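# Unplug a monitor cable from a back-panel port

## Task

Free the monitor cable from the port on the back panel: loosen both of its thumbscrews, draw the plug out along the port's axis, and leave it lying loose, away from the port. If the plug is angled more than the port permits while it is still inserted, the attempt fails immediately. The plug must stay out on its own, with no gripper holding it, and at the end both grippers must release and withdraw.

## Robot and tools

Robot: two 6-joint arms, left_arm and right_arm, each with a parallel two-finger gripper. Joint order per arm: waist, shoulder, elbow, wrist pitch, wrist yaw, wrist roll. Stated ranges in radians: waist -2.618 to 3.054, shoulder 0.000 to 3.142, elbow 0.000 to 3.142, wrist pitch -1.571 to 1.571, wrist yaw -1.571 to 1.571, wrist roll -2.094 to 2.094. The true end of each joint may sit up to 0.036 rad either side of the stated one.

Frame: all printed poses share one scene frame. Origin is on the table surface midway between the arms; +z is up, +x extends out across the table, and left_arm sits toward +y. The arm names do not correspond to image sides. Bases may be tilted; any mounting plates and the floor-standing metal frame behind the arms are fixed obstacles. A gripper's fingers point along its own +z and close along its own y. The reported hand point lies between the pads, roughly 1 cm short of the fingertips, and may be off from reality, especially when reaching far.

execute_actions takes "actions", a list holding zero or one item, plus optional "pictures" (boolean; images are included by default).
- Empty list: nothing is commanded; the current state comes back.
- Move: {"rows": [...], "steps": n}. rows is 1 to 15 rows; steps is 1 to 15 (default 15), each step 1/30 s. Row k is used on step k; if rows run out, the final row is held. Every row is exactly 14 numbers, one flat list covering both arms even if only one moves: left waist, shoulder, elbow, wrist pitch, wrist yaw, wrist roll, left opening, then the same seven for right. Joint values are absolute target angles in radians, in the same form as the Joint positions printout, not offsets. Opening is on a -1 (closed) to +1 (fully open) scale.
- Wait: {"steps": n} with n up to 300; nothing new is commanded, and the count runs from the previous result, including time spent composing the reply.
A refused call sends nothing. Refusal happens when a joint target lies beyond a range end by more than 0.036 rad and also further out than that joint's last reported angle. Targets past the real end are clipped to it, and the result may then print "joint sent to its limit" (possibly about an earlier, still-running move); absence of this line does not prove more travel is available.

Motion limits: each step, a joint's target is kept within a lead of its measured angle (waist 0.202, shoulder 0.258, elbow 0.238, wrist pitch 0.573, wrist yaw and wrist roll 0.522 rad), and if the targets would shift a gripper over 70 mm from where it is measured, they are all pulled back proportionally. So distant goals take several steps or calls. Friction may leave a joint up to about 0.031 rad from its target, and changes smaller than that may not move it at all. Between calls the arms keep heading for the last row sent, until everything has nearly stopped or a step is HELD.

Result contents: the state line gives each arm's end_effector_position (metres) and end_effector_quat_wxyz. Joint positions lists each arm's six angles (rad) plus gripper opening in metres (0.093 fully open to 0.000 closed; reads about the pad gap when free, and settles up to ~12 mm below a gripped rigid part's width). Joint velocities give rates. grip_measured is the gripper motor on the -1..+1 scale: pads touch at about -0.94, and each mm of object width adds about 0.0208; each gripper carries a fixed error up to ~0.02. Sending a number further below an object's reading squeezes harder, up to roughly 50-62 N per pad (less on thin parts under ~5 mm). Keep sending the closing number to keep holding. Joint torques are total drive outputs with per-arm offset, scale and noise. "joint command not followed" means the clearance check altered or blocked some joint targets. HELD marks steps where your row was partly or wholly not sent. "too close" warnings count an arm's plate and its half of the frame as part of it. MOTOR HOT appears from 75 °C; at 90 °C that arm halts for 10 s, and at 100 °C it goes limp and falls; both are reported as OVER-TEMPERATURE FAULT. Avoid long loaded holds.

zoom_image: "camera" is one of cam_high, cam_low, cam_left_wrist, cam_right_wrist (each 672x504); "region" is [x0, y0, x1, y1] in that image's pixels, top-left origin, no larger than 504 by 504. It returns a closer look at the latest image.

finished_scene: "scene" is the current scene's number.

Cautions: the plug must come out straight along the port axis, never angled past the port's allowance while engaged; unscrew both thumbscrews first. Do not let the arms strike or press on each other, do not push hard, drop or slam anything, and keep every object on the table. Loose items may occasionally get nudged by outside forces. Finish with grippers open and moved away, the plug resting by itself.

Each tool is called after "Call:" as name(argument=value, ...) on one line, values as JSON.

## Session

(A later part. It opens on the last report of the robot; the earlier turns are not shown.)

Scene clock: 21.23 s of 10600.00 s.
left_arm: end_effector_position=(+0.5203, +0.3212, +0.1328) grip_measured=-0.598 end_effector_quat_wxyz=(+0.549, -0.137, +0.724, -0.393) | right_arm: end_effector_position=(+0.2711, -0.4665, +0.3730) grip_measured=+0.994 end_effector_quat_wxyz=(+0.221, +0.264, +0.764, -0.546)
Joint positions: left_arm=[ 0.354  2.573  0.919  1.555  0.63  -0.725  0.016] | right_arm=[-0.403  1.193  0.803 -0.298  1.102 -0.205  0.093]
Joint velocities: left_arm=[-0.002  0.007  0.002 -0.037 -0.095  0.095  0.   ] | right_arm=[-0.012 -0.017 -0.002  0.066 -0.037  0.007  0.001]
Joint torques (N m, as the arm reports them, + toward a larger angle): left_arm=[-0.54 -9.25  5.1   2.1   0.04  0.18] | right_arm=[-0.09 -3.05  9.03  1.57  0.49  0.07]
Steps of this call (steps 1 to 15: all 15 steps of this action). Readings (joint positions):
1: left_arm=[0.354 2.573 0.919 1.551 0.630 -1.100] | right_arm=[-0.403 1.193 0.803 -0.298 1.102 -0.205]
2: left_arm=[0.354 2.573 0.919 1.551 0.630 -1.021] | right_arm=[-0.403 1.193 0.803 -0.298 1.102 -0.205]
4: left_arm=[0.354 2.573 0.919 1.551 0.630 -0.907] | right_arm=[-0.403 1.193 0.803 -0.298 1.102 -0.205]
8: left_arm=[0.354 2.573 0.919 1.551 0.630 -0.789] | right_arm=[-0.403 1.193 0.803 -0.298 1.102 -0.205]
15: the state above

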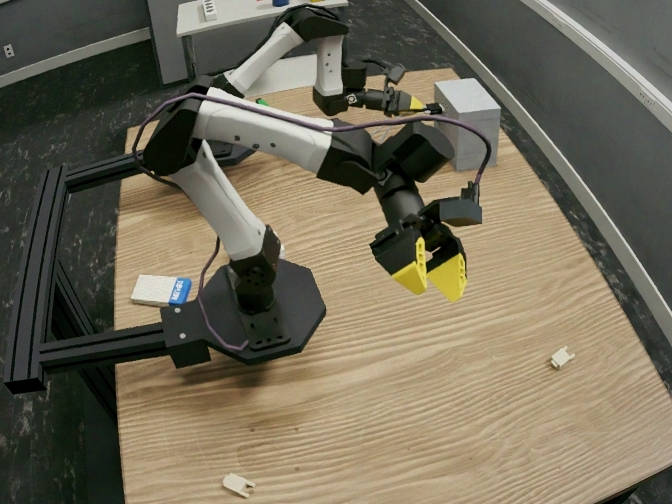

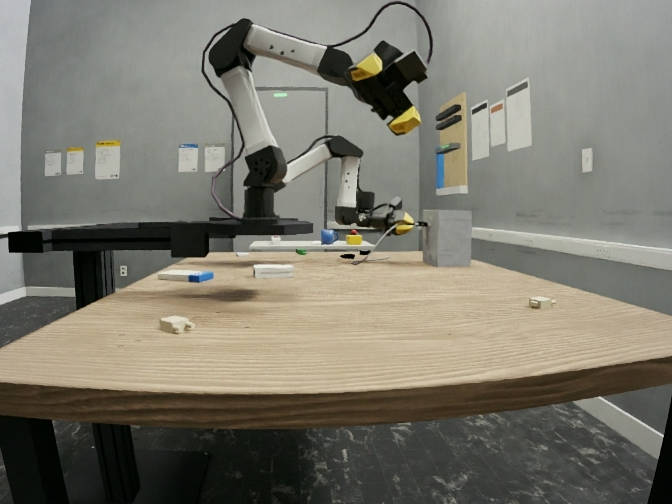

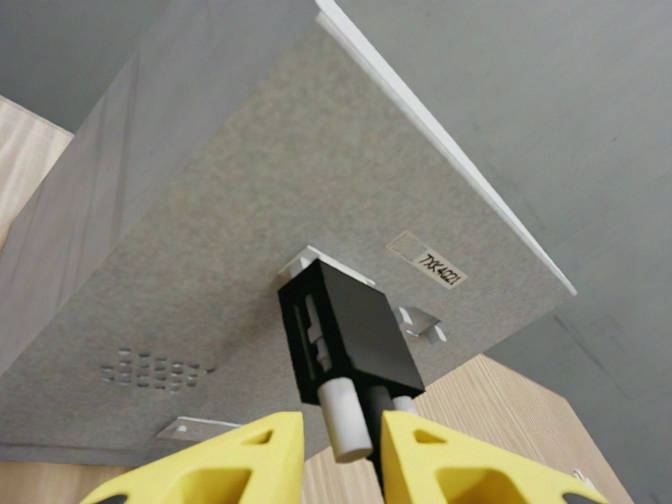

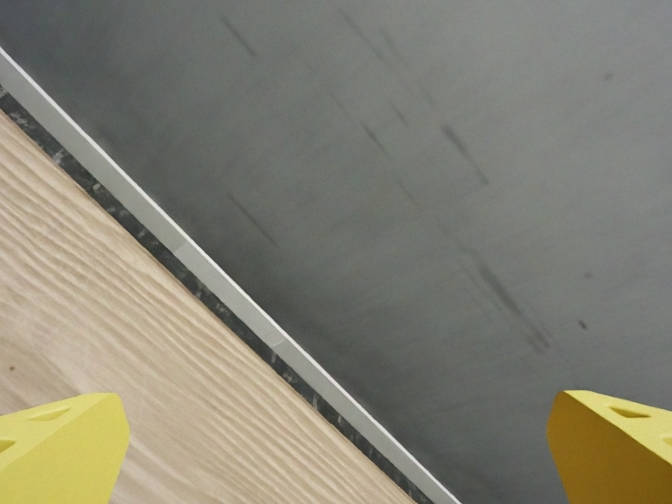

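Call:
execute_actions(actions=[{"rows":[[0.35,2.575,0.949,1.555,0.63,-0.75,-0.65,-0.4,1.2,0.8,-0.3,1.1,-0.2,1]],"steps":6}], pictures=false)

Call:
execute_actions(actions=[{"rows":[[0.35,2.575,0.93,1.555,0.63,-0.75,-0.9,-0.4,1.2,0.8,-0.3,1.1,-0.2,1],[0.35,2.575,0.93,1.555,0.63,-2.09,-0.9,-0.4,1.2,0.8,-0.3,1.1,-0.2,1]]}])

Call:
execute_actions(actions=[{"rows":[[0.35,2.575,0.93,1.555,0.63,-1.9,-0.62,-0.4,1.2,0.8,-0.3,1.1,-0.2,1],[0.35,2.575,0.93,1.555,0.63,-0.5,-0.62,-0.4,1.2,0.8,-0.3,1.1,-0.2,1]]}], pictures=false)

Call:
execute_actions(actions=[{"rows":[[0.35,2.575,0.93,1.555,0.63,-0.7,-0.9,-0.4,1.2,0.8,-0.3,1.1,-0.2,1],[0.35,2.575,0.93,1.555,0.63,-2.09,-0.9,-0.4,1.2,0.8,-0.3,1.1,-0.2,1]]}], pictures=false)

Call:
execute_actions(actions=[{"rows":[[0.35,2.575,0.93,1.555,0.63,-1.9,-0.62,-0.4,1.2,0.8,-0.3,1.1,-0.2,1],[0.35,2.575,0.93,1.555,0.63,-0.6,-0.62,-0.4,1.2,0.8,-0.3,1.1,-0.2,1]]}])

Scene clock: 26.73 s of 10600.00 s.
left_arm: end_effector_position=(+0.5203, +0.3212, +0.1332) grip_measured=-0.648 end_effector_quat_wxyz=(+0.549, -0.139, +0.724, -0.395) | right_arm: end_effector_position=(+0.2711, -0.4665, +0.3730) grip_measured=+0.994 end_effector_quat_wxyz=(+0.221, +0.264, +0.764, -0.546)
Joint positions: left_arm=[ 0.354  2.573  0.919  1.557  0.63  -0.732  0.014] | right_arm=[-0.403  1.193  0.803 -0.298  1.102 -0.205  0.093]
Joint velocities: left_arm=[-0.002  0.017  0.002 -0.022 -0.066 -0.007 -0.   ] | right_arm=[-0.007  0.017  0.007  0.095  0.007 -0.051  0.001]
Joint torques (N m, as the arm reports them, + toward a larger angle): left_arm=[ -0.25 -10.35   5.74   2.16   0.03  -0.03] | right_arm=[ 0.04 -2.93  9.25  1.57  0.51  0.08]
Steps of this call (steps 1 to 30: the robot went on to your last target; steps 31 to 90: nothing new was sent; then 2.30 s passed at rest; steps 91 to 96: all 6 steps of this action). Readings (joint positions):
91: left_arm=[0.354 2.573 0.919 1.557 0.630 -0.714] | right_arm=[-0.403 1.193 0.803 -0.298 1.102 -0.205]
92: left_arm=[0.354 2.573 0.919 1.557 0.630 -0.719] | right_arm=[-0.403 1.193 0.803 -0.298 1.102 -0.205]
94: left_arm=[0.354 2.573 0.919 1.557 0.630 -0.727] | right_arm=[-0.403 1.193 0.803 -0.298 1.102 -0.205]
96: the state above

Scene clock: 27.23 s of 10600.00 s.
left_arm: end_effector_position=(+0.5199, +0.3199, +0.1332) grip_measured=-0.890 end_effector_quat_wxyz=(-0.233, +0.517, -0.525, +0.635) | right_arm: end_effector_position=(+0.2711, -0.4665, +0.3730) grip_measured=+0.994 end_effector_quat_wxyz=(+0.221, +0.264, +0.764, -0.546)
Joint positions: left_arm=[ 0.353  2.573  0.919  1.557  0.636 -1.913  0.002] | right_arm=[-0.403  1.193  0.803 -0.298  1.102 -0.205  0.093]
Joint velocities: left_arm=[ 0.022 -0.012  0.002 -0.007  0.081 -1.048 -0.001] | right_arm=[-0.012 -0.007 -0.007 -0.007  0.022 -0.051  0.001]
Joint torques (N m, as the arm reports them, + toward a larger angle): left_arm=[ -0.35 -10.38   4.17   2.19  -0.1   -0.09] | right_arm=[-0.09 -2.79  9.37  1.53  0.45  0.05]
joint sent to its limit (left arm) — the command would take joint 6 (wrist roll) past its lower limit, so that joint was sent only as far as its limit.
Steps of this call (steps 1 to 15: all 15 steps of this action). Readings (joint positions):
1: left_arm=[0.354 2.573 0.919 1.558 0.632 -0.735] | right_arm=[-0.403 1.193 0.803 -0.298 1.102 -0.205]
2: left_arm=[0.353 2.573 0.919 1.560 0.633 -0.817] | right_arm=[-0.403 1.193 0.803 -0.298 1.102 -0.205]
4: left_arm=[0.353 2.573 0.919 1.560 0.633 -1.015] | right_arm=[-0.403 1.193 0.803 -0.298 1.102 -0.205]
8: left_arm=[0.353 2.573 0.919 1.558 0.632 -1.407] | right_arm=[-0.403 1.193 0.803 -0.298 1.102 -0.205]
15: the state above

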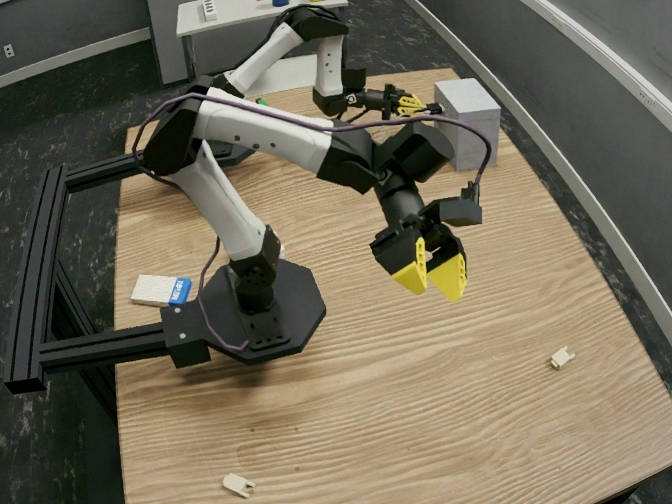

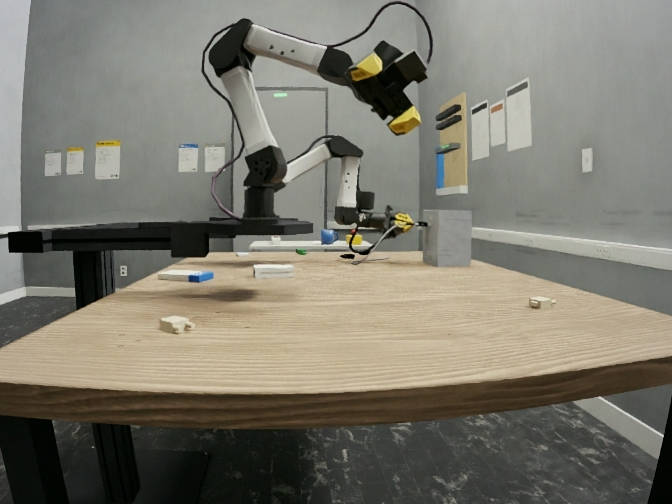

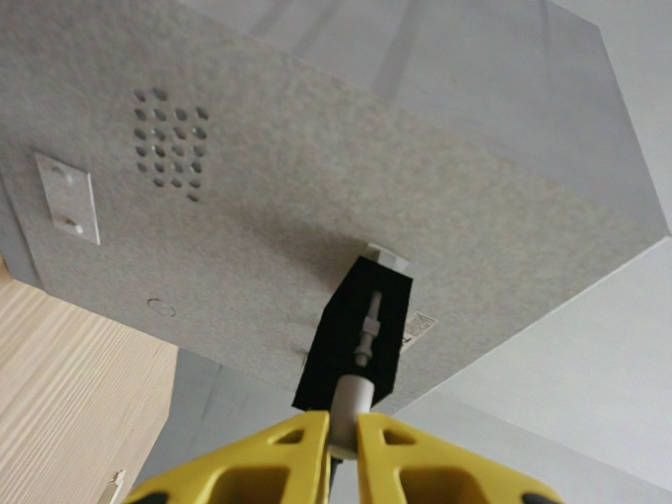

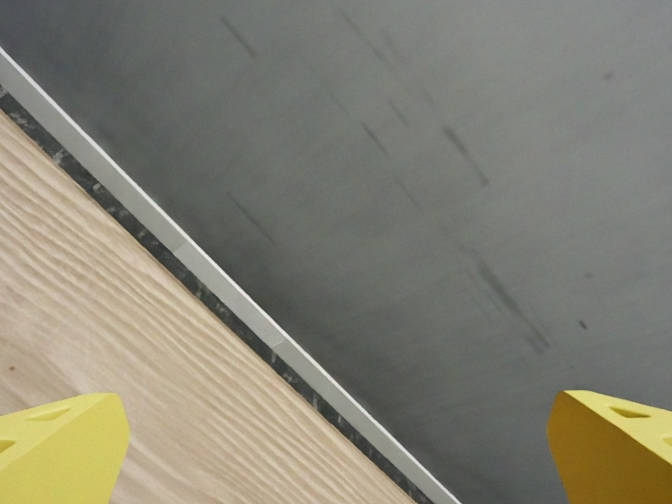

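Scene clock: 27.73 s of 10600.00 s.
left_arm: end_effector_position=(+0.5201, +0.3203, +0.1339) grip_measured=-0.622 end_effector_quat_wxyz=(+0.558, -0.119, +0.726, -0.383) | right_arm: end_effector_position=(+0.2711, -0.4665, +0.3730) grip_measured=+0.994 end_effector_quat_wxyz=(+0.221, +0.264, +0.764, -0.546)
Joint positions: left_arm=[ 0.353  2.573  0.919  1.561  0.635 -0.684  0.015] | right_arm=[-0.403  1.193  0.803 -0.298  1.102 -0.205  0.093]
Joint velocities: left_arm=[-0.017  0.002 -0.012  0.081 -0.022  1.165 -0.001] | right_arm=[ 0.007  0.012  0.007 -0.007 -0.007 -0.051 -0.001]
Joint torques (N m, as the arm reports them, + toward a larger angle): left_arm=[ -0.28 -10.48   4.01   1.97  -0.04   0.12] | right_arm=[-0.19 -2.83  9.31  1.58  0.52  0.07]
Steps of this call (steps 1 to 15: all 15 steps of this action). Readings (joint positions):
1: left_arm=[0.353 2.573 0.919 1.556 0.636 -1.918] | right_arm=[-0.403 1.193 0.803 -0.298 1.102 -0.205]
2: left_arm=[0.353 2.573 0.919 1.554 0.635 -1.835] | right_arm=[-0.403 1.193 0.803 -0.298 1.102 -0.205]
4: left_arm=[0.353 2.573 0.919 1.554 0.635 -1.635] | right_arm=[-0.403 1.193 0.803 -0.298 1.102 -0.205]
8: left_arm=[0.353 2.573 0.919 1.554 0.635 -1.237] | right_arm=[-0.403 1.193 0.803 -0.298 1.102 -0.205]
15: the state above

Scene clock: 28.23 s of 10600.00 s.
left_arm: end_effector_position=(+0.5200, +0.3204, +0.1331) grip_measured=-0.890 end_effector_quat_wxyz=(-0.240, +0.512, -0.530, +0.632) | right_arm: end_effector_position=(+0.2711, -0.4665, +0.3730) grip_measured=+0.994 end_effector_quat_wxyz=(+0.221, +0.264, +0.764, -0.546)
Joint positions: left_arm=[ 0.353  2.573  0.919  1.557  0.634 -1.894  0.002] | right_arm=[-0.403  1.193  0.803 -0.298  1.102 -0.205  0.093]
Joint velocities: left_arm=[-0.002  0.002 -0.007  0.037  0.051 -1.165 -0.   ] | right_arm=[-0.007 -0.012 -0.022  0.007 -0.051  0.022 -0.   ]
Joint torques (N m, as the arm reports them, + toward a larger angle): left_arm=[ -0.25 -10.43   4.18   2.16  -0.03  -0.04] | right_arm=[ 0.25 -3.03  9.43  1.55  0.52  0.05]
joint sent to its limit (left arm) — the command would take joint 6 (wrist roll) past its lower limit, so that joint was sent only as far as its limit.
Steps of this call (steps 1 to 15: all 15 steps of this action). Readings (joint positions):
1: left_arm=[0.353 2.573 0.919 1.563 0.635 -0.678] | right_arm=[-0.403 1.193 0.803 -0.298 1.102 -0.205]
2: left_arm=[0.353 2.573 0.919 1.563 0.633 -0.761] | right_arm=[-0.403 1.193 0.803 -0.298 1.102 -0.205]
4: left_arm=[0.353 2.573 0.919 1.563 0.631 -0.959] | right_arm=[-0.403 1.193 0.803 -0.298 1.102 -0.205]
8: left_arm=[0.353 2.573 0.919 1.561 0.630 -1.352] | right_arm=[-0.403 1.193 0.803 -0.298 1.102 -0.205]
15: the state above

Scene clock: 28.73 s of 10600.00 s.
left_arm: end_effector_position=(+0.5201, +0.3202, +0.1333) grip_measured=-0.622 end_effector_quat_wxyz=(+0.546, -0.141, +0.723, -0.399) | right_arm: end_effector_position=(+0.2711, -0.4665, +0.3730) grip_measured=+0.994 end_effector_quat_wxyz=(+0.221, +0.264, +0.764, -0.546)
Joint positions: left_arm=[ 0.353  2.573  0.919  1.558  0.634 -0.743  0.015] | right_arm=[-0.403  1.193  0.803 -0.298  1.102 -0.205  0.093]
Joint velocities: left_arm=[-0.007  0.012 -0.012  0.007  0.11   0.828  0.   ] | right_arm=[-0.012 -0.007 -0.012  0.007 -0.007 -0.007  0.   ]
Joint torques (N m, as the arm reports them, + toward a larger angle): left_arm=[ -0.27 -10.26   4.16   2.02   0.     0.19] | right_arm=[-0.1  -2.99  9.3   1.55  0.48  0.  ]
Steps of this call (steps 1 to 15: all 15 steps of this action). Readings (joint positions):
1: left_arm=[0.353 2.573 0.919 1.556 0.634 -1.902] | right_arm=[-0.403 1.193 0.803 -0.298 1.102 -0.205]
2: left_arm=[0.353 2.573 0.919 1.554 0.634 -1.819] | right_arm=[-0.403 1.193 0.803 -0.298 1.102 -0.205]
4: left_arm=[0.353 2.573 0.919 1.554 0.634 -1.619] | right_arm=[-0.403 1.193 0.803 -0.298 1.102 -0.205]
8: left_arm=[0.353 2.573 0.919 1.554 0.634 -1.221] | right_arm=[-0.403 1.193 0.803 -0.298 1.102 -0.205]
15: the state above

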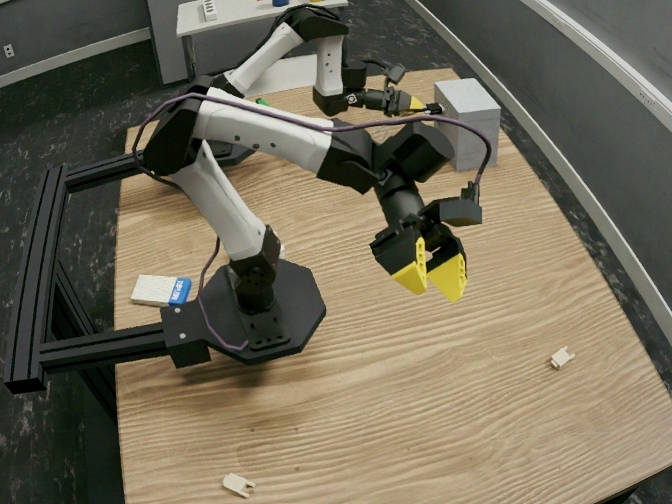

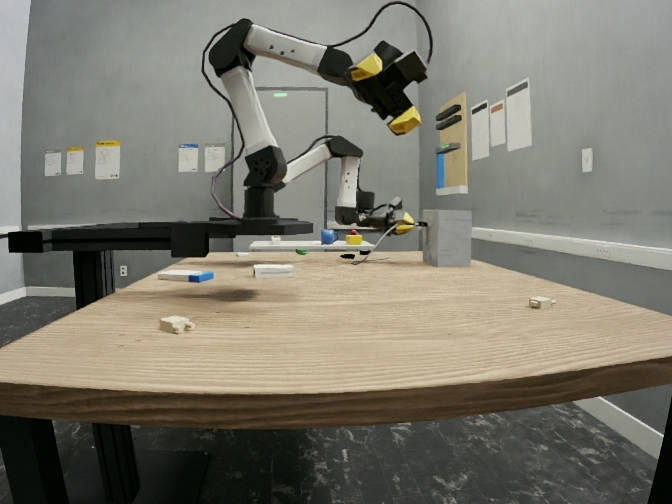

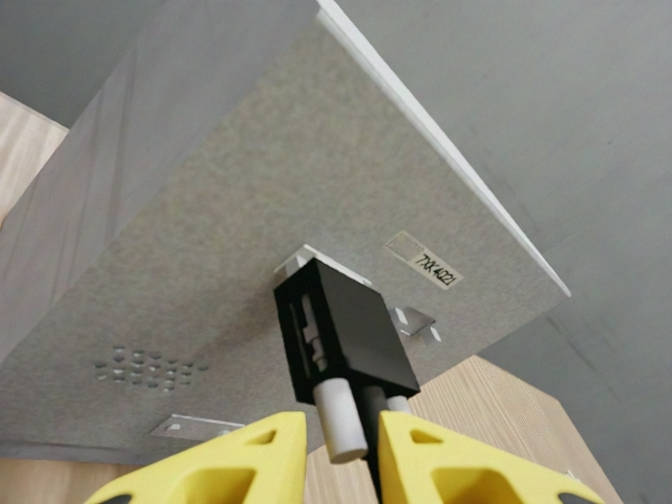

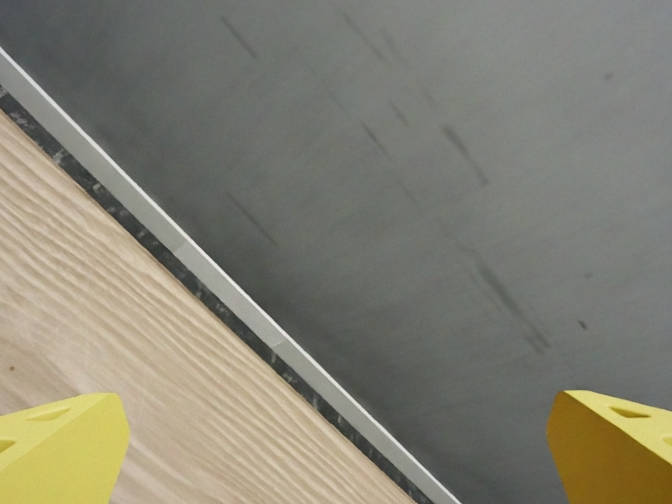

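Call:
execute_actions(actions=[{"rows":[[0.35,2.575,0.93,1.555,0.63,-2.07,-0.9,-0.4,1.2,0.8,-0.3,1.1,-0.2,1]]}], pictures=false)

Call:
execute_actions(actions=[{"rows":[[0.35,2.575,0.93,1.555,0.63,-0.2,-0.66,-0.4,1.2,0.8,-0.3,1.1,-0.2,1]],"steps":13}], pictures=false)

Call:
execute_actions(actions=[{"rows":[[0.35,2.575,0.93,1.555,0.63,-2.07,-0.9,-0.4,1.2,0.8,-0.3,1.1,-0.2,1]]}], pictures=false)

Call:
execute_actions(actions=[{"rows":[[0.35,2.575,0.93,1.555,0.63,-0.2,-0.66,-0.4,1.2,0.8,-0.3,1.1,-0.2,1]],"steps":13}], pictures=false)

Call:
execute_actions(actions=[{"rows":[[0.35,2.575,0.93,1.555,0.63,-2.07,-0.9,-0.4,1.2,0.8,-0.3,1.1,-0.2,1]]}], pictures=false)

Call:
execute_actions(actions=[{"rows":[[0.35,2.575,0.93,1.555,0.63,-0.2,-0.66,-0.4,1.2,0.8,-0.3,1.1,-0.2,1]],"steps":13}], pictures=false)

Call:
execute_actions(actions=[{"rows":[[0.35,2.575,0.93,1.555,0.63,-2.07,-0.9,-0.4,1.2,0.8,-0.3,1.1,-0.2,1]]}], pictures=false)

Call:
execute_actions(actions=[{"rows":[[0.35,2.575,0.93,1.555,0.63,-0.2,-0.66,-0.4,1.2,0.8,-0.3,1.1,-0.2,1]],"steps":13}], pictures=false)

Call:
execute_actions(actions=[{"rows":[[0.35,2.575,0.93,1.555,0.63,-2.07,-0.9,-0.4,1.2,0.8,-0.3,1.1,-0.2,1]]}], pictures=false)

Call:
execute_actions(actions=[{"rows":[[0.35,2.575,0.93,1.555,0.63,-0.2,-0.66,-0.4,1.2,0.8,-0.3,1.1,-0.2,1]],"steps":13}], pictures=false)

Call:
execute_actions(actions=[{"rows":[[0.35,2.575,0.93,1.555,0.63,-2.07,-0.9,-0.4,1.2,0.8,-0.3,1.1,-0.2,1]]}], pictures=false)

Call:
execute_actions(actions=[{"rows":[[0.35,2.575,0.93,1.555,0.63,-0.2,-0.66,-0.4,1.2,0.8,-0.3,1.1,-0.2,1]],"steps":13}], pictures=false)

Call:
execute_actions(actions=[{"rows":[[0.35,2.575,0.93,1.555,0.63,-2.07,-0.9,-0.4,1.2,0.8,-0.3,1.1,-0.2,1]]}], pictures=false)

Call:
execute_actions(actions=[{"rows":[[0.35,2.575,0.93,1.555,0.63,-0.2,-0.66,-0.4,1.2,0.8,-0.3,1.1,-0.2,1]],"steps":13}], pictures=false)

Call:
execute_actions(actions=[{"rows":[[0.35,2.575,0.93,1.555,0.63,-2.07,-0.9,-0.4,1.2,0.8,-0.3,1.1,-0.2,1]]}], pictures=false)

Call:
execute_actions(actions=[{"rows":[[0.35,2.575,0.93,1.555,0.63,-0.2,-0.66,-0.4,1.2,0.8,-0.3,1.1,-0.2,1]],"steps":13}], pictures=false)

Call:
execute_actions(actions=[{"rows":[[0.35,2.575,0.93,1.555,0.63,-2.07,-0.9,-0.4,1.2,0.8,-0.3,1.1,-0.2,1]]}], pictures=false)

Call:
execute_actions(actions=[{"rows":[[0.35,2.575,0.93,1.555,0.63,-0.6,-0.66,-0.4,1.2,0.8,-0.3,1.1,-0.2,1]],"steps":13}])

Scene clock: 48.70 s of 10600.00 s.
left_arm: end_effector_position=(+0.5203, +0.3207, +0.1329) grip_measured=-0.890 end_effector_quat_wxyz=(-0.240, +0.514, -0.528, +0.632) | right_arm: end_effector_position=(+0.2711, -0.4665, +0.3730) grip_measured=+0.994 end_effector_quat_wxyz=(+0.221, +0.264, +0.764, -0.546)
Joint positions: left_arm=[ 0.353  2.573  0.919  1.556  0.63  -1.897  0.002] | right_arm=[-0.403  1.193  0.803 -0.298  1.102 -0.205  0.093]
Joint velocities: left_arm=[ 0.002  0.007 -0.012  0.007  0.022 -1.048 -0.   ] | right_arm=[-0.022  0.017 -0.012  0.051 -0.037  0.007 -0.001]
Joint torques (N m, as the arm reports them, + toward a larger angle): left_arm=[ -0.27 -10.18   4.19   2.16  -0.05  -0.1 ] | right_arm=[ 0.17 -3.01  9.33  1.54  0.54  0.04]
Steps of this call (steps 1 to 30: the robot went on to your last target; steps 31 to 90: nothing new was sent; then 16.47 s passed at rest; steps 91 to 105: all 15 steps of this action). Readings (joint positions):
91: left_arm=[0.353 2.573 0.919 1.567 0.634 -0.692] | right_arm=[-0.403 1.193 0.803 -0.298 1.102 -0.205]
92: left_arm=[0.353 2.573 0.919 1.566 0.630 -0.792] | right_arm=[-0.403 1.193 0.803 -0.298 1.102 -0.205]
94: left_arm=[0.353 2.573 0.919 1.565 0.628 -0.989] | right_arm=[-0.403 1.193 0.803 -0.298 1.102 -0.205]
98: left_arm=[0.353 2.573 0.919 1.561 0.627 -1.381] | right_arm=[-0.403 1.193 0.803 -0.298 1.102 -0.205]
105: the state above

Scene clock: 49.13 s of 10600.00 s.
left_arm: end_effector_position=(+0.5204, +0.3208, +0.1340) grip_measured=-0.662 end_effector_quat_wxyz=(+0.570, -0.099, +0.729, -0.366) | right_arm: end_effector_position=(+0.2711, -0.4665, +0.3730) grip_measured=+0.994 end_effector_quat_wxyz=(+0.221, +0.264, +0.764, -0.546)
Joint positions: left_arm=[ 0.353  2.573  0.919  1.561  0.63  -0.626  0.013] | right_arm=[-0.403  1.193  0.803 -0.298  1.102 -0.205  0.093]
Joint velocities: left_arm=[ 0.007 -0.027  0.032  0.154  0.081  2.791  0.   ] | right_arm=[ 0.022 -0.022 -0.002 -0.007 -0.007  0.037  0.   ]
Joint torques (N m, as the arm reports them, + toward a larger angle): left_arm=[ -0.17 -10.24   4.17   1.82   0.01   0.11] | right_arm=[-0.01 -2.91  9.4   1.58  0.47  0.02]
Steps of this call (steps 1 to 13: all 13 steps of this action). Readings (joint positions):
1: left_arm=[0.353 2.573 0.919 1.554 0.630 -1.821] | right_arm=[-0.403 1.193 0.803 -0.298 1.102 -0.205]
2: left_arm=[0.353 2.573 0.919 1.554 0.630 -1.721] | right_arm=[-0.403 1.193 0.803 -0.298 1.102 -0.205]
4: left_arm=[0.353 2.573 0.919 1.556 0.630 -1.521] | right_arm=[-0.403 1.193 0.803 -0.298 1.102 -0.205]
8: left_arm=[0.353 2.573 0.919 1.556 0.630 -1.123] | right_arm=[-0.403 1.193 0.803 -0.298 1.102 -0.205]
13: the state above

Scene clock: 49.63 s of 10600.00 s.
left_arm: end_effector_position=(+0.5204, +0.3208, +0.1328) grip_measured=-0.890 end_effector_quat_wxyz=(-0.240, +0.515, -0.528, +0.631) | right_arm: end_effector_position=(+0.2711, -0.4665, +0.3730) grip_measured=+0.994 end_effector_quat_wxyz=(+0.221, +0.264, +0.764, -0.546)
Joint positions: left_arm=[ 0.352  2.573  0.919  1.556  0.629 -1.897  0.002] | right_arm=[-0.403  1.193  0.803 -0.298  1.102 -0.205  0.093]
Joint velocities: left_arm=[ 0.012 -0.007 -0.002 -0.037  0.037 -1.092  0.   ] | right_arm=[ 0.022 -0.007 -0.012 -0.051 -0.037 -0.095  0.   ]
Joint torques (N m, as the arm reports them, + toward a larger angle): left_arm=[ -0.13 -10.44   4.18   2.2    0.02  -0.11] | right_arm=[-0.06 -3.    9.43  1.58  0.51  0.04]
Steps of this call (steps 1 to 15: all 15 steps of this action). Readings (joint positions):
1: left_arm=[0.353 2.573 0.919 1.567 0.631 -0.692] | right_arm=[-0.403 1.193 0.803 -0.298 1.102 -0.205]
2: left_arm=[0.352 2.573 0.919 1.566 0.627 -0.792] | right_arm=[-0.403 1.193 0.803 -0.298 1.102 -0.205]
4: left_arm=[0.352 2.573 0.919 1.566 0.625 -0.989] | right_arm=[-0.403 1.193 0.803 -0.298 1.102 -0.205]
8: left_arm=[0.352 2.573 0.919 1.561 0.624 -1.382] | right_arm=[-0.403 1.193 0.803 -0.298 1.102 -0.205]
15: the state above

Scene clock: 50.07 s of 10600.00 s.
left_arm: end_effector_position=(+0.5205, +0.3210, +0.1338) grip_measured=-0.662 end_effector_quat_wxyz=(+0.570, -0.100, +0.729, -0.365) | right_arm: end_effector_position=(+0.2711, -0.4665, +0.3730) grip_measured=+0.994 end_effector_quat_wxyz=(+0.221, +0.264, +0.764, -0.546)
Joint positions: left_arm=[ 0.353  2.573  0.919  1.56   0.629 -0.626  0.013] | right_arm=[-0.403  1.193  0.803 -0.298  1.102 -0.205  0.093]
Joint velocities: left_arm=[-0.012 -0.002  0.012  0.154 -0.095  2.762 -0.001] | right_arm=[ 0.022 -0.002 -0.017 -0.022 -0.037 -0.007  0.   ]
Joint torques (N m, as the arm reports them, + toward a larger angle): left_arm=[ -0.22 -10.48   4.22   1.76   0.02   0.13] | right_arm=[-0.04 -2.89  9.57  1.53  0.42  0.06]
Steps of this call (steps 1 to 13: all 13 steps of this action). Readings (joint positions):
1: left_arm=[0.353 2.573 0.919 1.554 0.629 -1.821] | right_arm=[-0.403 1.193 0.803 -0.298 1.102 -0.205]
2: left_arm=[0.353 2.573 0.919 1.553 0.629 -1.720] | right_arm=[-0.403 1.193 0.803 -0.298 1.102 -0.205]
4: left_arm=[0.353 2.573 0.919 1.556 0.629 -1.521] | right_arm=[-0.403 1.193 0.803 -0.298 1.102 -0.205]
8: left_arm=[0.353 2.573 0.919 1.555 0.629 -1.123] | right_arm=[-0.403 1.193 0.803 -0.298 1.102 -0.205]
13: the state above

Scene clock: 50.57 s of 10600.00 s.
left_arm: end_effector_position=(+0.5204, +0.3212, +0.1326) grip_measured=-0.890 end_effector_quat_wxyz=(-0.241, +0.515, -0.527, +0.631) | right_arm: end_effector_position=(+0.2711, -0.4665, +0.3730) grip_measured=+0.994 end_effector_quat_wxyz=(+0.221, +0.264, +0.764, -0.546)
Joint positions: left_arm=[ 0.353  2.573  0.919  1.555  0.627 -1.897  0.002] | right_arm=[-0.403  1.193  0.803 -0.298  1.102 -0.205  0.093]
Joint velocities: left_arm=[-0.002  0.002 -0.002 -0.022  0.007 -1.077  0.   ] | right_arm=[ 0.012 -0.002  0.002 -0.022 -0.037 -0.037 -0.   ]
Joint torques (N m, as the arm reports them, + toward a larger angle): left_arm=[ -0.25 -10.44   4.33   2.21   0.03  -0.05] | right_arm=[-0.09 -2.83  9.54  1.59  0.49  0.03]
Steps of this call (steps 1 to 15: all 15 steps of this action). Readings (joint positions):
1: left_arm=[0.353 2.573 0.919 1.566 0.630 -0.691] | right_arm=[-0.403 1.193 0.803 -0.298 1.102 -0.205]
2: left_arm=[0.353 2.573 0.919 1.566 0.627 -0.792] | right_arm=[-0.403 1.193 0.803 -0.298 1.102 -0.205]
4: left_arm=[0.353 2.573 0.919 1.566 0.625 -0.990] | right_arm=[-0.403 1.193 0.803 -0.298 1.102 -0.205]
8: left_arm=[0.353 2.573 0.919 1.561 0.624 -1.382] | right_arm=[-0.403 1.193 0.803 -0.298 1.102 -0.205]
15: the state above

Scene clock: 51.00 s of 10600.00 s.
left_arm: end_effector_position=(+0.5205, +0.3211, +0.1338) grip_measured=-0.662 end_effector_quat_wxyz=(+0.570, -0.100, +0.729, -0.365) | right_arm: end_effector_position=(+0.2711, -0.4665, +0.3730) grip_measured=+0.994 end_effector_quat_wxyz=(+0.221, +0.264, +0.764, -0.546)
Joint positions: left_arm=[ 0.353  2.573  0.919  1.56   0.628 -0.626  0.013] | right_arm=[-0.403  1.193  0.803 -0.298  1.102 -0.205  0.093]
Joint velocities: left_arm=[ 0.022 -0.012 -0.007  0.183 -0.007  2.821 -0.001] | right_arm=[ 0.002  0.002 -0.012  0.037  0.007 -0.066 -0.   ]
Joint torques (N m, as the arm reports them, + toward a larger angle): left_arm=[ -0.23 -10.32   4.27   1.8    0.06   0.12] | right_arm=[ 0.09 -2.94  9.34  1.58  0.5   0.04]
Steps of this call (steps 1 to 13: all 13 steps of this action). Readings (joint positions):
1: left_arm=[0.353 2.573 0.919 1.554 0.628 -1.821] | right_arm=[-0.403 1.193 0.803 -0.298 1.102 -0.205]
2: left_arm=[0.353 2.573 0.919 1.553 0.628 -1.720] | right_arm=[-0.403 1.193 0.803 -0.298 1.102 -0.205]
4: left_arm=[0.353 2.573 0.919 1.555 0.628 -1.521] | right_arm=[-0.403 1.193 0.803 -0.298 1.102 -0.205]
8: left_arm=[0.353 2.573 0.919 1.555 0.628 -1.123] | right_arm=[-0.403 1.193 0.803 -0.298 1.102 -0.205]
13: the state above

Scene clock: 51.50 s of 10600.00 s.
left_arm: end_effector_position=(+0.5204, +0.3212, +0.1326) grip_measured=-0.890 end_effector_quat_wxyz=(-0.241, +0.515, -0.527, +0.631) | right_arm: end_effector_position=(+0.2711, -0.4665, +0.3730) grip_measured=+0.994 end_effector_quat_wxyz=(+0.221, +0.264, +0.764, -0.546)
Joint positions: left_arm=[ 0.353  2.573  0.919  1.555  0.627 -1.897  0.002] | right_arm=[-0.403  1.193  0.803 -0.298  1.102 -0.205  0.093]
Joint velocities: left_arm=[-0.027 -0.002  0.012 -0.022  0.081 -1.106  0.   ] | right_arm=[ 0.027 -0.012 -0.002 -0.022 -0.037 -0.007  0.   ]
Joint torques (N m, as the arm reports them, + toward a larger angle): left_arm=[ -0.27 -10.49   4.1    2.21  -0.06  -0.07] | right_arm=[-0.16 -3.21  9.36  1.56  0.51  0.03]
Steps of this call (steps 1 to 15: all 15 steps of this action). Readings (joint positions):
1: left_arm=[0.353 2.573 0.919 1.566 0.629 -0.691] | right_arm=[-0.403 1.193 0.803 -0.298 1.102 -0.205]
2: left_arm=[0.353 2.573 0.919 1.566 0.627 -0.792] | right_arm=[-0.403 1.193 0.803 -0.298 1.102 -0.205]
4: left_arm=[0.353 2.573 0.919 1.566 0.624 -0.990] | right_arm=[-0.403 1.193 0.803 -0.298 1.102 -0.205]
8: left_arm=[0.353 2.573 0.919 1.561 0.623 -1.382] | right_arm=[-0.403 1.193 0.803 -0.298 1.102 -0.205]
15: the state above

Scene clock: 51.93 s of 10600.00 s.
left_arm: end_effector_position=(+0.5205, +0.3212, +0.1336) grip_measured=-0.662 end_effector_quat_wxyz=(+0.570, -0.100, +0.729, -0.365) | right_arm: end_effector_position=(+0.2711, -0.4665, +0.3730) grip_measured=+0.994 end_effector_quat_wxyz=(+0.221, +0.264, +0.764, -0.546)
Joint positions: left_arm=[ 0.353  2.573  0.919  1.559  0.628 -0.626  0.013] | right_arm=[-0.403  1.193  0.803 -0.298  1.102 -0.205  0.093]
Joint velocities: left_arm=[-0.007 -0.002 -0.002  0.168 -0.081  2.806  0.   ] | right_arm=[-0.012 -0.002 -0.002 -0.051  0.095  0.037 -0.   ]
Joint torques (N m, as the arm reports them, + toward a larger angle): left_arm=[ -0.23 -10.48   4.14   1.78   0.03   0.09] | right_arm=[-0.02 -3.14  9.29  1.59  0.48  0.03]
Steps of this call (steps 1 to 13: all 13 steps of this action). Readings (joint positions):
1: left_arm=[0.353 2.573 0.919 1.554 0.628 -1.821] | right_arm=[-0.403 1.193 0.803 -0.298 1.102 -0.205]
2: left_arm=[0.353 2.573 0.919 1.553 0.628 -1.720] | right_arm=[-0.403 1.193 0.803 -0.298 1.102 -0.205]
4: left_arm=[0.353 2.573 0.919 1.555 0.628 -1.521] | right_arm=[-0.403 1.193 0.803 -0.298 1.102 -0.205]
8: left_arm=[0.353 2.573 0.919 1.555 0.628 -1.123] | right_arm=[-0.403 1.193 0.803 -0.298 1.102 -0.205]
13: the state above

Scene clock: 52.43 s of 10600.00 s.
left_arm: end_effector_position=(+0.5204, +0.3211, +0.1326) grip_measured=-0.890 end_effector_quat_wxyz=(-0.241, +0.515, -0.528, +0.631) | right_arm: end_effector_position=(+0.2711, -0.4665, +0.3730) grip_measured=+0.994 end_effector_quat_wxyz=(+0.221, +0.264, +0.764, -0.546)
Joint positions: left_arm=[ 0.353  2.573  0.919  1.555  0.628 -1.897  0.002] | right_arm=[-0.403  1.193  0.803 -0.298  1.102 -0.205  0.093]
Joint velocities: left_arm=[ 0.002 -0.022 -0.012 -0.037  0.007 -1.048  0.   ] | right_arm=[ 0.012 -0.027  0.007  0.066 -0.037 -0.007 -0.   ]
Joint torques (N m, as the arm reports them, + toward a larger angle): left_arm=[ -0.34 -10.37   4.1    2.21   0.03  -0.08] | right_arm=[-0.05 -3.03  9.21  1.6   0.45  0.08]
Steps of this call (steps 1 to 15: all 15 steps of this action). Readings (joint positions):
1: left_arm=[0.353 2.573 0.919 1.566 0.629 -0.691] | right_arm=[-0.403 1.193 0.803 -0.298 1.102 -0.205]
2: left_arm=[0.353 2.573 0.919 1.566 0.627 -0.792] | right_arm=[-0.403 1.193 0.803 -0.298 1.102 -0.205]
4: left_arm=[0.353 2.573 0.919 1.566 0.625 -0.989] | right_arm=[-0.403 1.193 0.803 -0.298 1.102 -0.205]
8: left_arm=[0.353 2.573 0.919 1.561 0.623 -1.382] | right_arm=[-0.403 1.193 0.803 -0.298 1.102 -0.205]
15: the state above

Scene clock: 52.87 s of 10600.00 s.
left_arm: end_effector_position=(+0.5205, +0.3211, +0.1338) grip_measured=-0.662 end_effector_quat_wxyz=(+0.570, -0.100, +0.729, -0.365) | right_arm: end_effector_position=(+0.2711, -0.4665, +0.3730) grip_measured=+0.994 end_effector_quat_wxyz=(+0.221, +0.264, +0.764, -0.546)
Joint positions: left_arm=[ 0.353  2.573  0.919  1.56   0.628 -0.626  0.013] | right_arm=[-0.403  1.193  0.803 -0.298  1.102 -0.205  0.093]
Joint velocities: left_arm=[-0.022 -0.007  0.002  0.242  0.022  2.835 -0.   ] | right_arm=[-0.022  0.012 -0.012  0.037 -0.022 -0.022 -0.001]
Joint torques (N m, as the arm reports them, + toward a larger angle): left_arm=[ -0.21 -10.29   4.18   1.79   0.03   0.13] | right_arm=[ 0.02 -2.8   9.25  1.54  0.46  0.01]
Steps of this call (steps 1 to 13: all 13 steps of this action). Readings (joint positions):
1: left_arm=[0.353 2.573 0.919 1.554 0.628 -1.821] | right_arm=[-0.403 1.193 0.803 -0.298 1.102 -0.205]
2: left_arm=[0.353 2.573 0.919 1.553 0.628 -1.720] | right_arm=[-0.403 1.193 0.803 -0.298 1.102 -0.205]
4: left_arm=[0.353 2.573 0.919 1.555 0.628 -1.521] | right_arm=[-0.403 1.193 0.803 -0.298 1.102 -0.205]
8: left_arm=[0.353 2.573 0.919 1.555 0.628 -1.123] | right_arm=[-0.403 1.193 0.803 -0.298 1.102 -0.205]
13: the state above

Scene clock: 53.37 s of 10600.00 s.
left_arm: end_effector_position=(+0.5205, +0.3212, +0.1327) grip_measured=-0.890 end_effector_quat_wxyz=(-0.241, +0.515, -0.527, +0.631) | right_arm: end_effector_position=(+0.2711, -0.4665, +0.3730) grip_measured=+0.994 end_effector_quat_wxyz=(+0.221, +0.264, +0.764, -0.546)
Joint positions: left_arm=[ 0.353  2.573  0.919  1.555  0.627 -1.897  0.002] | right_arm=[-0.403  1.193  0.803 -0.298  1.102 -0.205  0.093]
Joint velocities: left_arm=[-0.012 -0.002  0.002 -0.007 -0.051 -1.062  0.001] | right_arm=[-0.002  0.007  0.012 -0.037 -0.007 -0.022 -0.001]
Joint torques (N m, as the arm reports them, + toward a larger angle): left_arm=[ -0.13 -10.46   4.26   2.18   0.01  -0.08] | right_arm=[-0.12 -2.94  9.32  1.53  0.52  0.06]
Steps of this call (steps 1 to 15: all 15 steps of this action). Readings (joint positions):
1: left_arm=[0.353 2.573 0.919 1.566 0.629 -0.691] | right_arm=[-0.403 1.193 0.803 -0.298 1.102 -0.205]
2: left_arm=[0.353 2.573 0.919 1.566 0.627 -0.792] | right_arm=[-0.403 1.193 0.803 -0.298 1.102 -0.205]
4: left_arm=[0.353 2.573 0.919 1.566 0.625 -0.989] | right_arm=[-0.403 1.193 0.803 -0.298 1.102 -0.205]
8: left_arm=[0.353 2.573 0.919 1.562 0.624 -1.382] | right_arm=[-0.403 1.193 0.803 -0.298 1.102 -0.205]
15: the state above

Scene clock: 53.80 s of 10600.00 s.
left_arm: end_effector_position=(+0.5205, +0.3209, +0.1339) grip_measured=-0.662 end_effector_quat_wxyz=(+0.570, -0.100, +0.729, -0.365) | right_arm: end_effector_position=(+0.2711, -0.4665, +0.3730) grip_measured=+0.994 end_effector_quat_wxyz=(+0.221, +0.264, +0.764, -0.546)
Joint positions: left_arm=[ 0.352  2.573  0.919  1.561  0.628 -0.626  0.013] | right_arm=[-0.403  1.193  0.803 -0.298  1.102 -0.205  0.093]
Joint velocities: left_arm=[ 0.017 -0.007 -0.027  0.168  0.037  2.777 -0.   ] | right_arm=[-0.007 -0.007 -0.027 -0.022  0.037 -0.051 -0.001]
Joint torques (N m, as the arm reports them, + toward a larger angle): left_arm=[ -0.16 -10.38   4.14   1.8    0.04   0.1 ] | right_arm=[-0.03 -2.8   9.44  1.6   0.51  0.05]
Steps of this call (steps 1 to 13: all 13 steps of this action). Readings (joint positions):
1: left_arm=[0.353 2.573 0.919 1.554 0.628 -1.821] | right_arm=[-0.403 1.193 0.803 -0.298 1.102 -0.205]
2: left_arm=[0.353 2.573 0.919 1.553 0.628 -1.720] | right_arm=[-0.403 1.193 0.803 -0.298 1.102 -0.205]
4: left_arm=[0.352 2.573 0.919 1.555 0.628 -1.521] | right_arm=[-0.403 1.193 0.803 -0.298 1.102 -0.205]
8: left_arm=[0.352 2.573 0.919 1.555 0.628 -1.123] | right_arm=[-0.403 1.193 0.803 -0.298 1.102 -0.205]
13: the state above

Scene clock: 54.30 s of 10600.00 s.
left_arm: end_effector_position=(+0.5204, +0.3210, +0.1327) grip_measured=-0.890 end_effector_quat_wxyz=(-0.241, +0.515, -0.528, +0.631) | right_arm: end_effector_position=(+0.2711, -0.4665, +0.3730) grip_measured=+0.994 end_effector_quat_wxyz=(+0.221, +0.264, +0.764, -0.546)
Joint positions: left_arm=[ 0.352  2.573  0.919  1.555  0.628 -1.897  0.002] | right_arm=[-0.403  1.193  0.803 -0.298  1.102 -0.205  0.093]
Joint velocities: left_arm=[-0.002  0.012 -0.007 -0.022  0.022 -1.048 -0.001] | right_arm=[-0.037 -0.012 -0.012 -0.081  0.007  0.022  0.   ]
Joint torques (N m, as the arm reports them, + toward a larger angle): left_arm=[ -0.1  -10.37   4.17   2.15   0.01  -0.04] | right_arm=[-0.09 -3.02  9.55  1.49  0.55  0.05]
Steps of this call (steps 1 to 15: all 15 steps of this action). Readings (joint positions):
1: left_arm=[0.352 2.573 0.919 1.567 0.629 -0.691] | right_arm=[-0.403 1.193 0.803 -0.298 1.102 -0.205]
2: left_arm=[0.352 2.573 0.919 1.566 0.627 -0.792] | right_arm=[-0.403 1.193 0.803 -0.298 1.102 -0.205]
4: left_arm=[0.352 2.573 0.919 1.566 0.624 -0.989] | right_arm=[-0.403 1.193 0.803 -0.298 1.102 -0.205]
8: left_arm=[0.352 2.573 0.919 1.562 0.624 -1.382] | right_arm=[-0.403 1.193 0.803 -0.298 1.102 -0.205]
15: the state above

Scene clock: 54.73 s of 10600.00 s.
left_arm: end_effector_position=(+0.5205, +0.3211, +0.1338) grip_measured=-0.662 end_effector_quat_wxyz=(+0.570, -0.100, +0.729, -0.365) | right_arm: end_effector_position=(+0.2711, -0.4665, +0.3730) grip_measured=+0.994 end_effector_quat_wxyz=(+0.221, +0.264, +0.764, -0.546)
Joint positions: left_arm=[ 0.353  2.573  0.919  1.56   0.628 -0.625  0.013] | right_arm=[-0.403  1.193  0.803 -0.298  1.102 -0.205  0.093]
Joint velocities: left_arm=[-0.012  0.002 -0.002  0.242  0.022  2.806  0.   ] | right_arm=[-0.002  0.007  0.012  0.007 -0.051 -0.037 -0.   ]
Joint torques (N m, as the arm reports them, + toward a larger angle): left_arm=[ -0.26 -10.24   4.09   1.82   0.02   0.12] | right_arm=[-0.09 -3.08  9.18  1.54  0.49  0.03]
Steps of this call (steps 1 to 13: all 13 steps of this action). Readings (joint positions):
1: left_arm=[0.353 2.573 0.919 1.554 0.628 -1.820] | right_arm=[-0.403 1.193 0.803 -0.298 1.102 -0.205]
2: left_arm=[0.353 2.573 0.919 1.554 0.628 -1.720] | right_arm=[-0.403 1.193 0.803 -0.298 1.102 -0.205]
4: left_arm=[0.353 2.573 0.919 1.555 0.628 -1.521] | right_arm=[-0.403 1.193 0.803 -0.298 1.102 -0.205]
8: left_arm=[0.353 2.573 0.919 1.555 0.628 -1.122] | right_arm=[-0.403 1.193 0.803 -0.298 1.102 -0.205]
13: the state above

Scene clock: 55.23 s of 10600.00 s.
left_arm: end_effector_position=(+0.5204, +0.3211, +0.1326) grip_measured=-0.890 end_effector_quat_wxyz=(-0.241, +0.515, -0.528, +0.631) | right_arm: end_effector_position=(+0.2711, -0.4665, +0.3730) grip_measured=+0.994 end_effector_quat_wxyz=(+0.221, +0.264, +0.764, -0.546)
Joint positions: left_arm=[ 0.353  2.573  0.919  1.555  0.628 -1.897  0.002] | right_arm=[-0.403  1.193  0.803 -0.298  1.102 -0.205  0.093]
Joint velocities: left_arm=[ 0.002 -0.012 -0.007 -0.051  0.022 -1.106  0.   ] | right_arm=[ 0.007 -0.012  0.017  0.037 -0.037  0.022  0.   ]
Joint torques (N m, as the arm reports them, + toward a larger angle): left_arm=[ -0.28 -10.43   4.12   2.2    0.06  -0.08] | right_arm=[-0.18 -2.85  9.38  1.51  0.51  0.04]
Steps of this call (steps 1 to 15: all 15 steps of this action). Readings (joint positions):
1: left_arm=[0.353 2.573 0.919 1.566 0.629 -0.691] | right_arm=[-0.403 1.193 0.803 -0.298 1.102 -0.205]
2: left_arm=[0.353 2.573 0.919 1.566 0.627 -0.792] | right_arm=[-0.403 1.193 0.803 -0.298 1.102 -0.205]
4: left_arm=[0.353 2.573 0.919 1.566 0.625 -0.989] | right_arm=[-0.403 1.193 0.803 -0.298 1.102 -0.205]
8: left_arm=[0.353 2.573 0.919 1.561 0.624 -1.381] | right_arm=[-0.403 1.193 0.803 -0.298 1.102 -0.205]
15: the state above

Scene clock: 55.67 s of 10600.00 s.
left_arm: end_effector_position=(+0.5205, +0.3209, +0.1339) grip_measured=-0.662 end_effector_quat_wxyz=(+0.570, -0.100, +0.729, -0.365) | right_arm: end_effector_position=(+0.2711, -0.4665, +0.3730) grip_measured=+0.994 end_effector_quat_wxyz=(+0.221, +0.264, +0.764, -0.546)
Joint positions: left_arm=[ 0.352  2.573  0.919  1.561  0.628 -0.626  0.013] | right_arm=[-0.403  1.193  0.803 -0.298  1.102 -0.205  0.093]
Joint velocities: left_arm=[-0.002 -0.017  0.007  0.139 -0.066  2.718 -0.001] | right_arm=[-0.002  0.022 -0.007 -0.066 -0.022  0.022  0.   ]
Joint torques (N m, as the arm reports them, + toward a larger angle): left_arm=[ -0.29 -10.37   4.05   1.74   0.04   0.11] | right_arm=[ 0.24 -2.9   9.15  1.54  0.47  0.08]
Steps of this call (steps 1 to 13: all 13 steps of this action). Readings (joint positions):
1: left_arm=[0.353 2.573 0.919 1.553 0.628 -1.820] | right_arm=[-0.403 1.193 0.803 -0.298 1.102 -0.205]
2: left_arm=[0.353 2.573 0.919 1.553 0.628 -1.720] | right_arm=[-0.403 1.193 0.803 -0.298 1.102 -0.205]
4: left_arm=[0.352 2.573 0.919 1.555 0.628 -1.521] | right_arm=[-0.403 1.193 0.803 -0.298 1.102 -0.205]
8: left_arm=[0.352 2.573 0.919 1.555 0.628 -1.122] | right_arm=[-0.403 1.193 0.803 -0.298 1.102 -0.205]
13: the state above

Scene clock: 56.17 s of 10600.00 s.
left_arm: end_effector_position=(+0.5204, +0.3210, +0.1327) grip_measured=-0.890 end_effector_quat_wxyz=(-0.241, +0.515, -0.528, +0.631) | right_arm: end_effector_position=(+0.2711, -0.4665, +0.3730) grip_measured=+0.994 end_effector_quat_wxyz=(+0.221, +0.264, +0.764, -0.546)
Joint positions: left_arm=[ 0.352  2.573  0.919  1.555  0.628 -1.897  0.002] | right_arm=[-0.403  1.193  0.803 -0.298  1.102 -0.205  0.093]
Joint velocities: left_arm=[-0.002 -0.012 -0.007 -0.066  0.051 -1.048 -0.   ] | right_arm=[-0.007 -0.002 -0.002  0.037 -0.022 -0.022  0.   ]
Joint torques (N m, as the arm reports them, + toward a larger angle): left_arm=[ -0.29 -10.38   4.16   2.2    0.04  -0.08] | right_arm=[ 0.08 -2.97  9.5   1.57  0.48  0.01]
Steps of this call (steps 1 to 15: all 15 steps of this action). Readings (joint positions):
1: left_arm=[0.352 2.573 0.919 1.566 0.629 -0.691] | right_arm=[-0.403 1.193 0.803 -0.298 1.102 -0.205]
2: left_arm=[0.352 2.573 0.919 1.566 0.627 -0.792] | right_arm=[-0.403 1.193 0.803 -0.298 1.102 -0.205]
4: left_arm=[0.352 2.573 0.919 1.566 0.624 -0.989] | right_arm=[-0.403 1.193 0.803 -0.298 1.102 -0.205]
8: left_arm=[0.352 2.573 0.919 1.561 0.624 -1.381] | right_arm=[-0.403 1.193 0.803 -0.298 1.102 -0.205]
15: the state above

Scene clock: 56.60 s of 10600.00 s.
left_arm: end_effector_position=(+0.5204, +0.3211, +0.1327) grip_measured=-0.663 end_effector_quat_wxyz=(+0.539, -0.156, +0.721, -0.407) | right_arm: end_effector_position=(+0.2711, -0.4665, +0.3730) grip_measured=+0.994 end_effector_quat_wxyz=(+0.221, +0.264, +0.764, -0.546)
Joint positions: left_arm=[ 0.353  2.573  0.919  1.555  0.628 -0.776  0.013] | right_arm=[-0.403  1.193  0.803 -0.298  1.102 -0.205  0.093]
Joint velocities: left_arm=[ 0.012 -0.012  0.022  0.007 -0.11   1.15  -0.   ] | right_arm=[-0.002  0.007 -0.002  0.11  -0.007  0.037  0.   ]
Joint torques (N m, as the arm reports them, + toward a larger angle): left_arm=[ -0.25 -10.36   4.15   2.16   0.03   0.15] | right_arm=[-0.16 -2.9   9.42  1.58  0.49  0.09]
Steps of this call (steps 1 to 13: all 13 steps of this action). Readings (joint positions):
1: left_arm=[0.353 2.573 0.919 1.554 0.628 -1.820] | right_arm=[-0.403 1.193 0.803 -0.298 1.102 -0.205]
2: left_arm=[0.353 2.573 0.919 1.553 0.628 -1.720] | right_arm=[-0.403 1.193 0.803 -0.298 1.102 -0.205]
4: left_arm=[0.353 2.573 0.919 1.555 0.628 -1.521] | right_arm=[-0.403 1.193 0.803 -0.298 1.102 -0.205]
8: left_arm=[0.353 2.573 0.919 1.555 0.628 -1.122] | right_arm=[-0.403 1.193 0.803 -0.298 1.102 -0.205]
13: the state above

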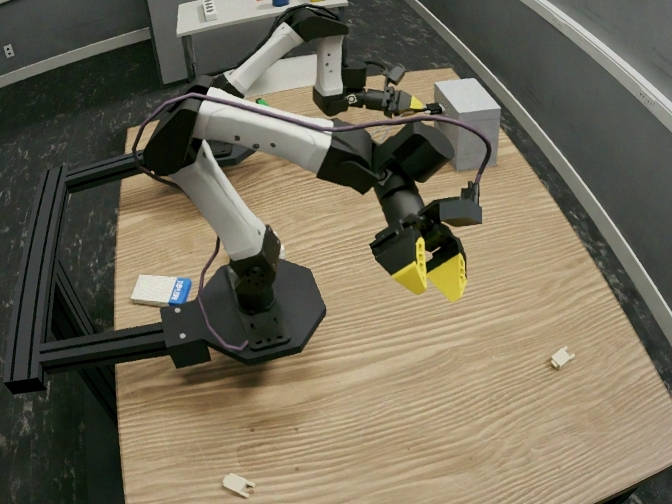

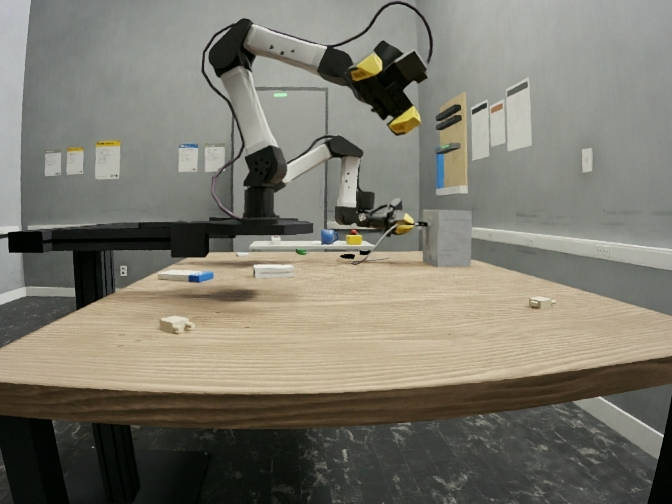

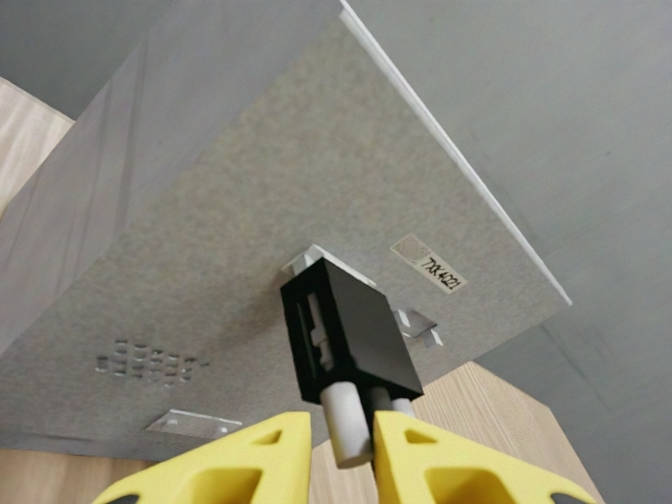

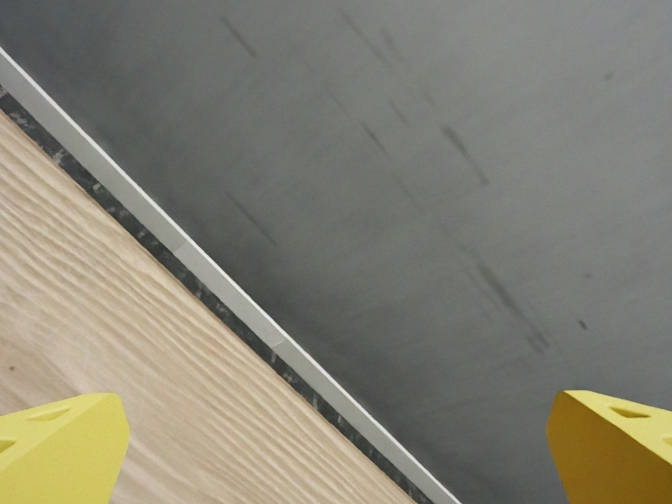

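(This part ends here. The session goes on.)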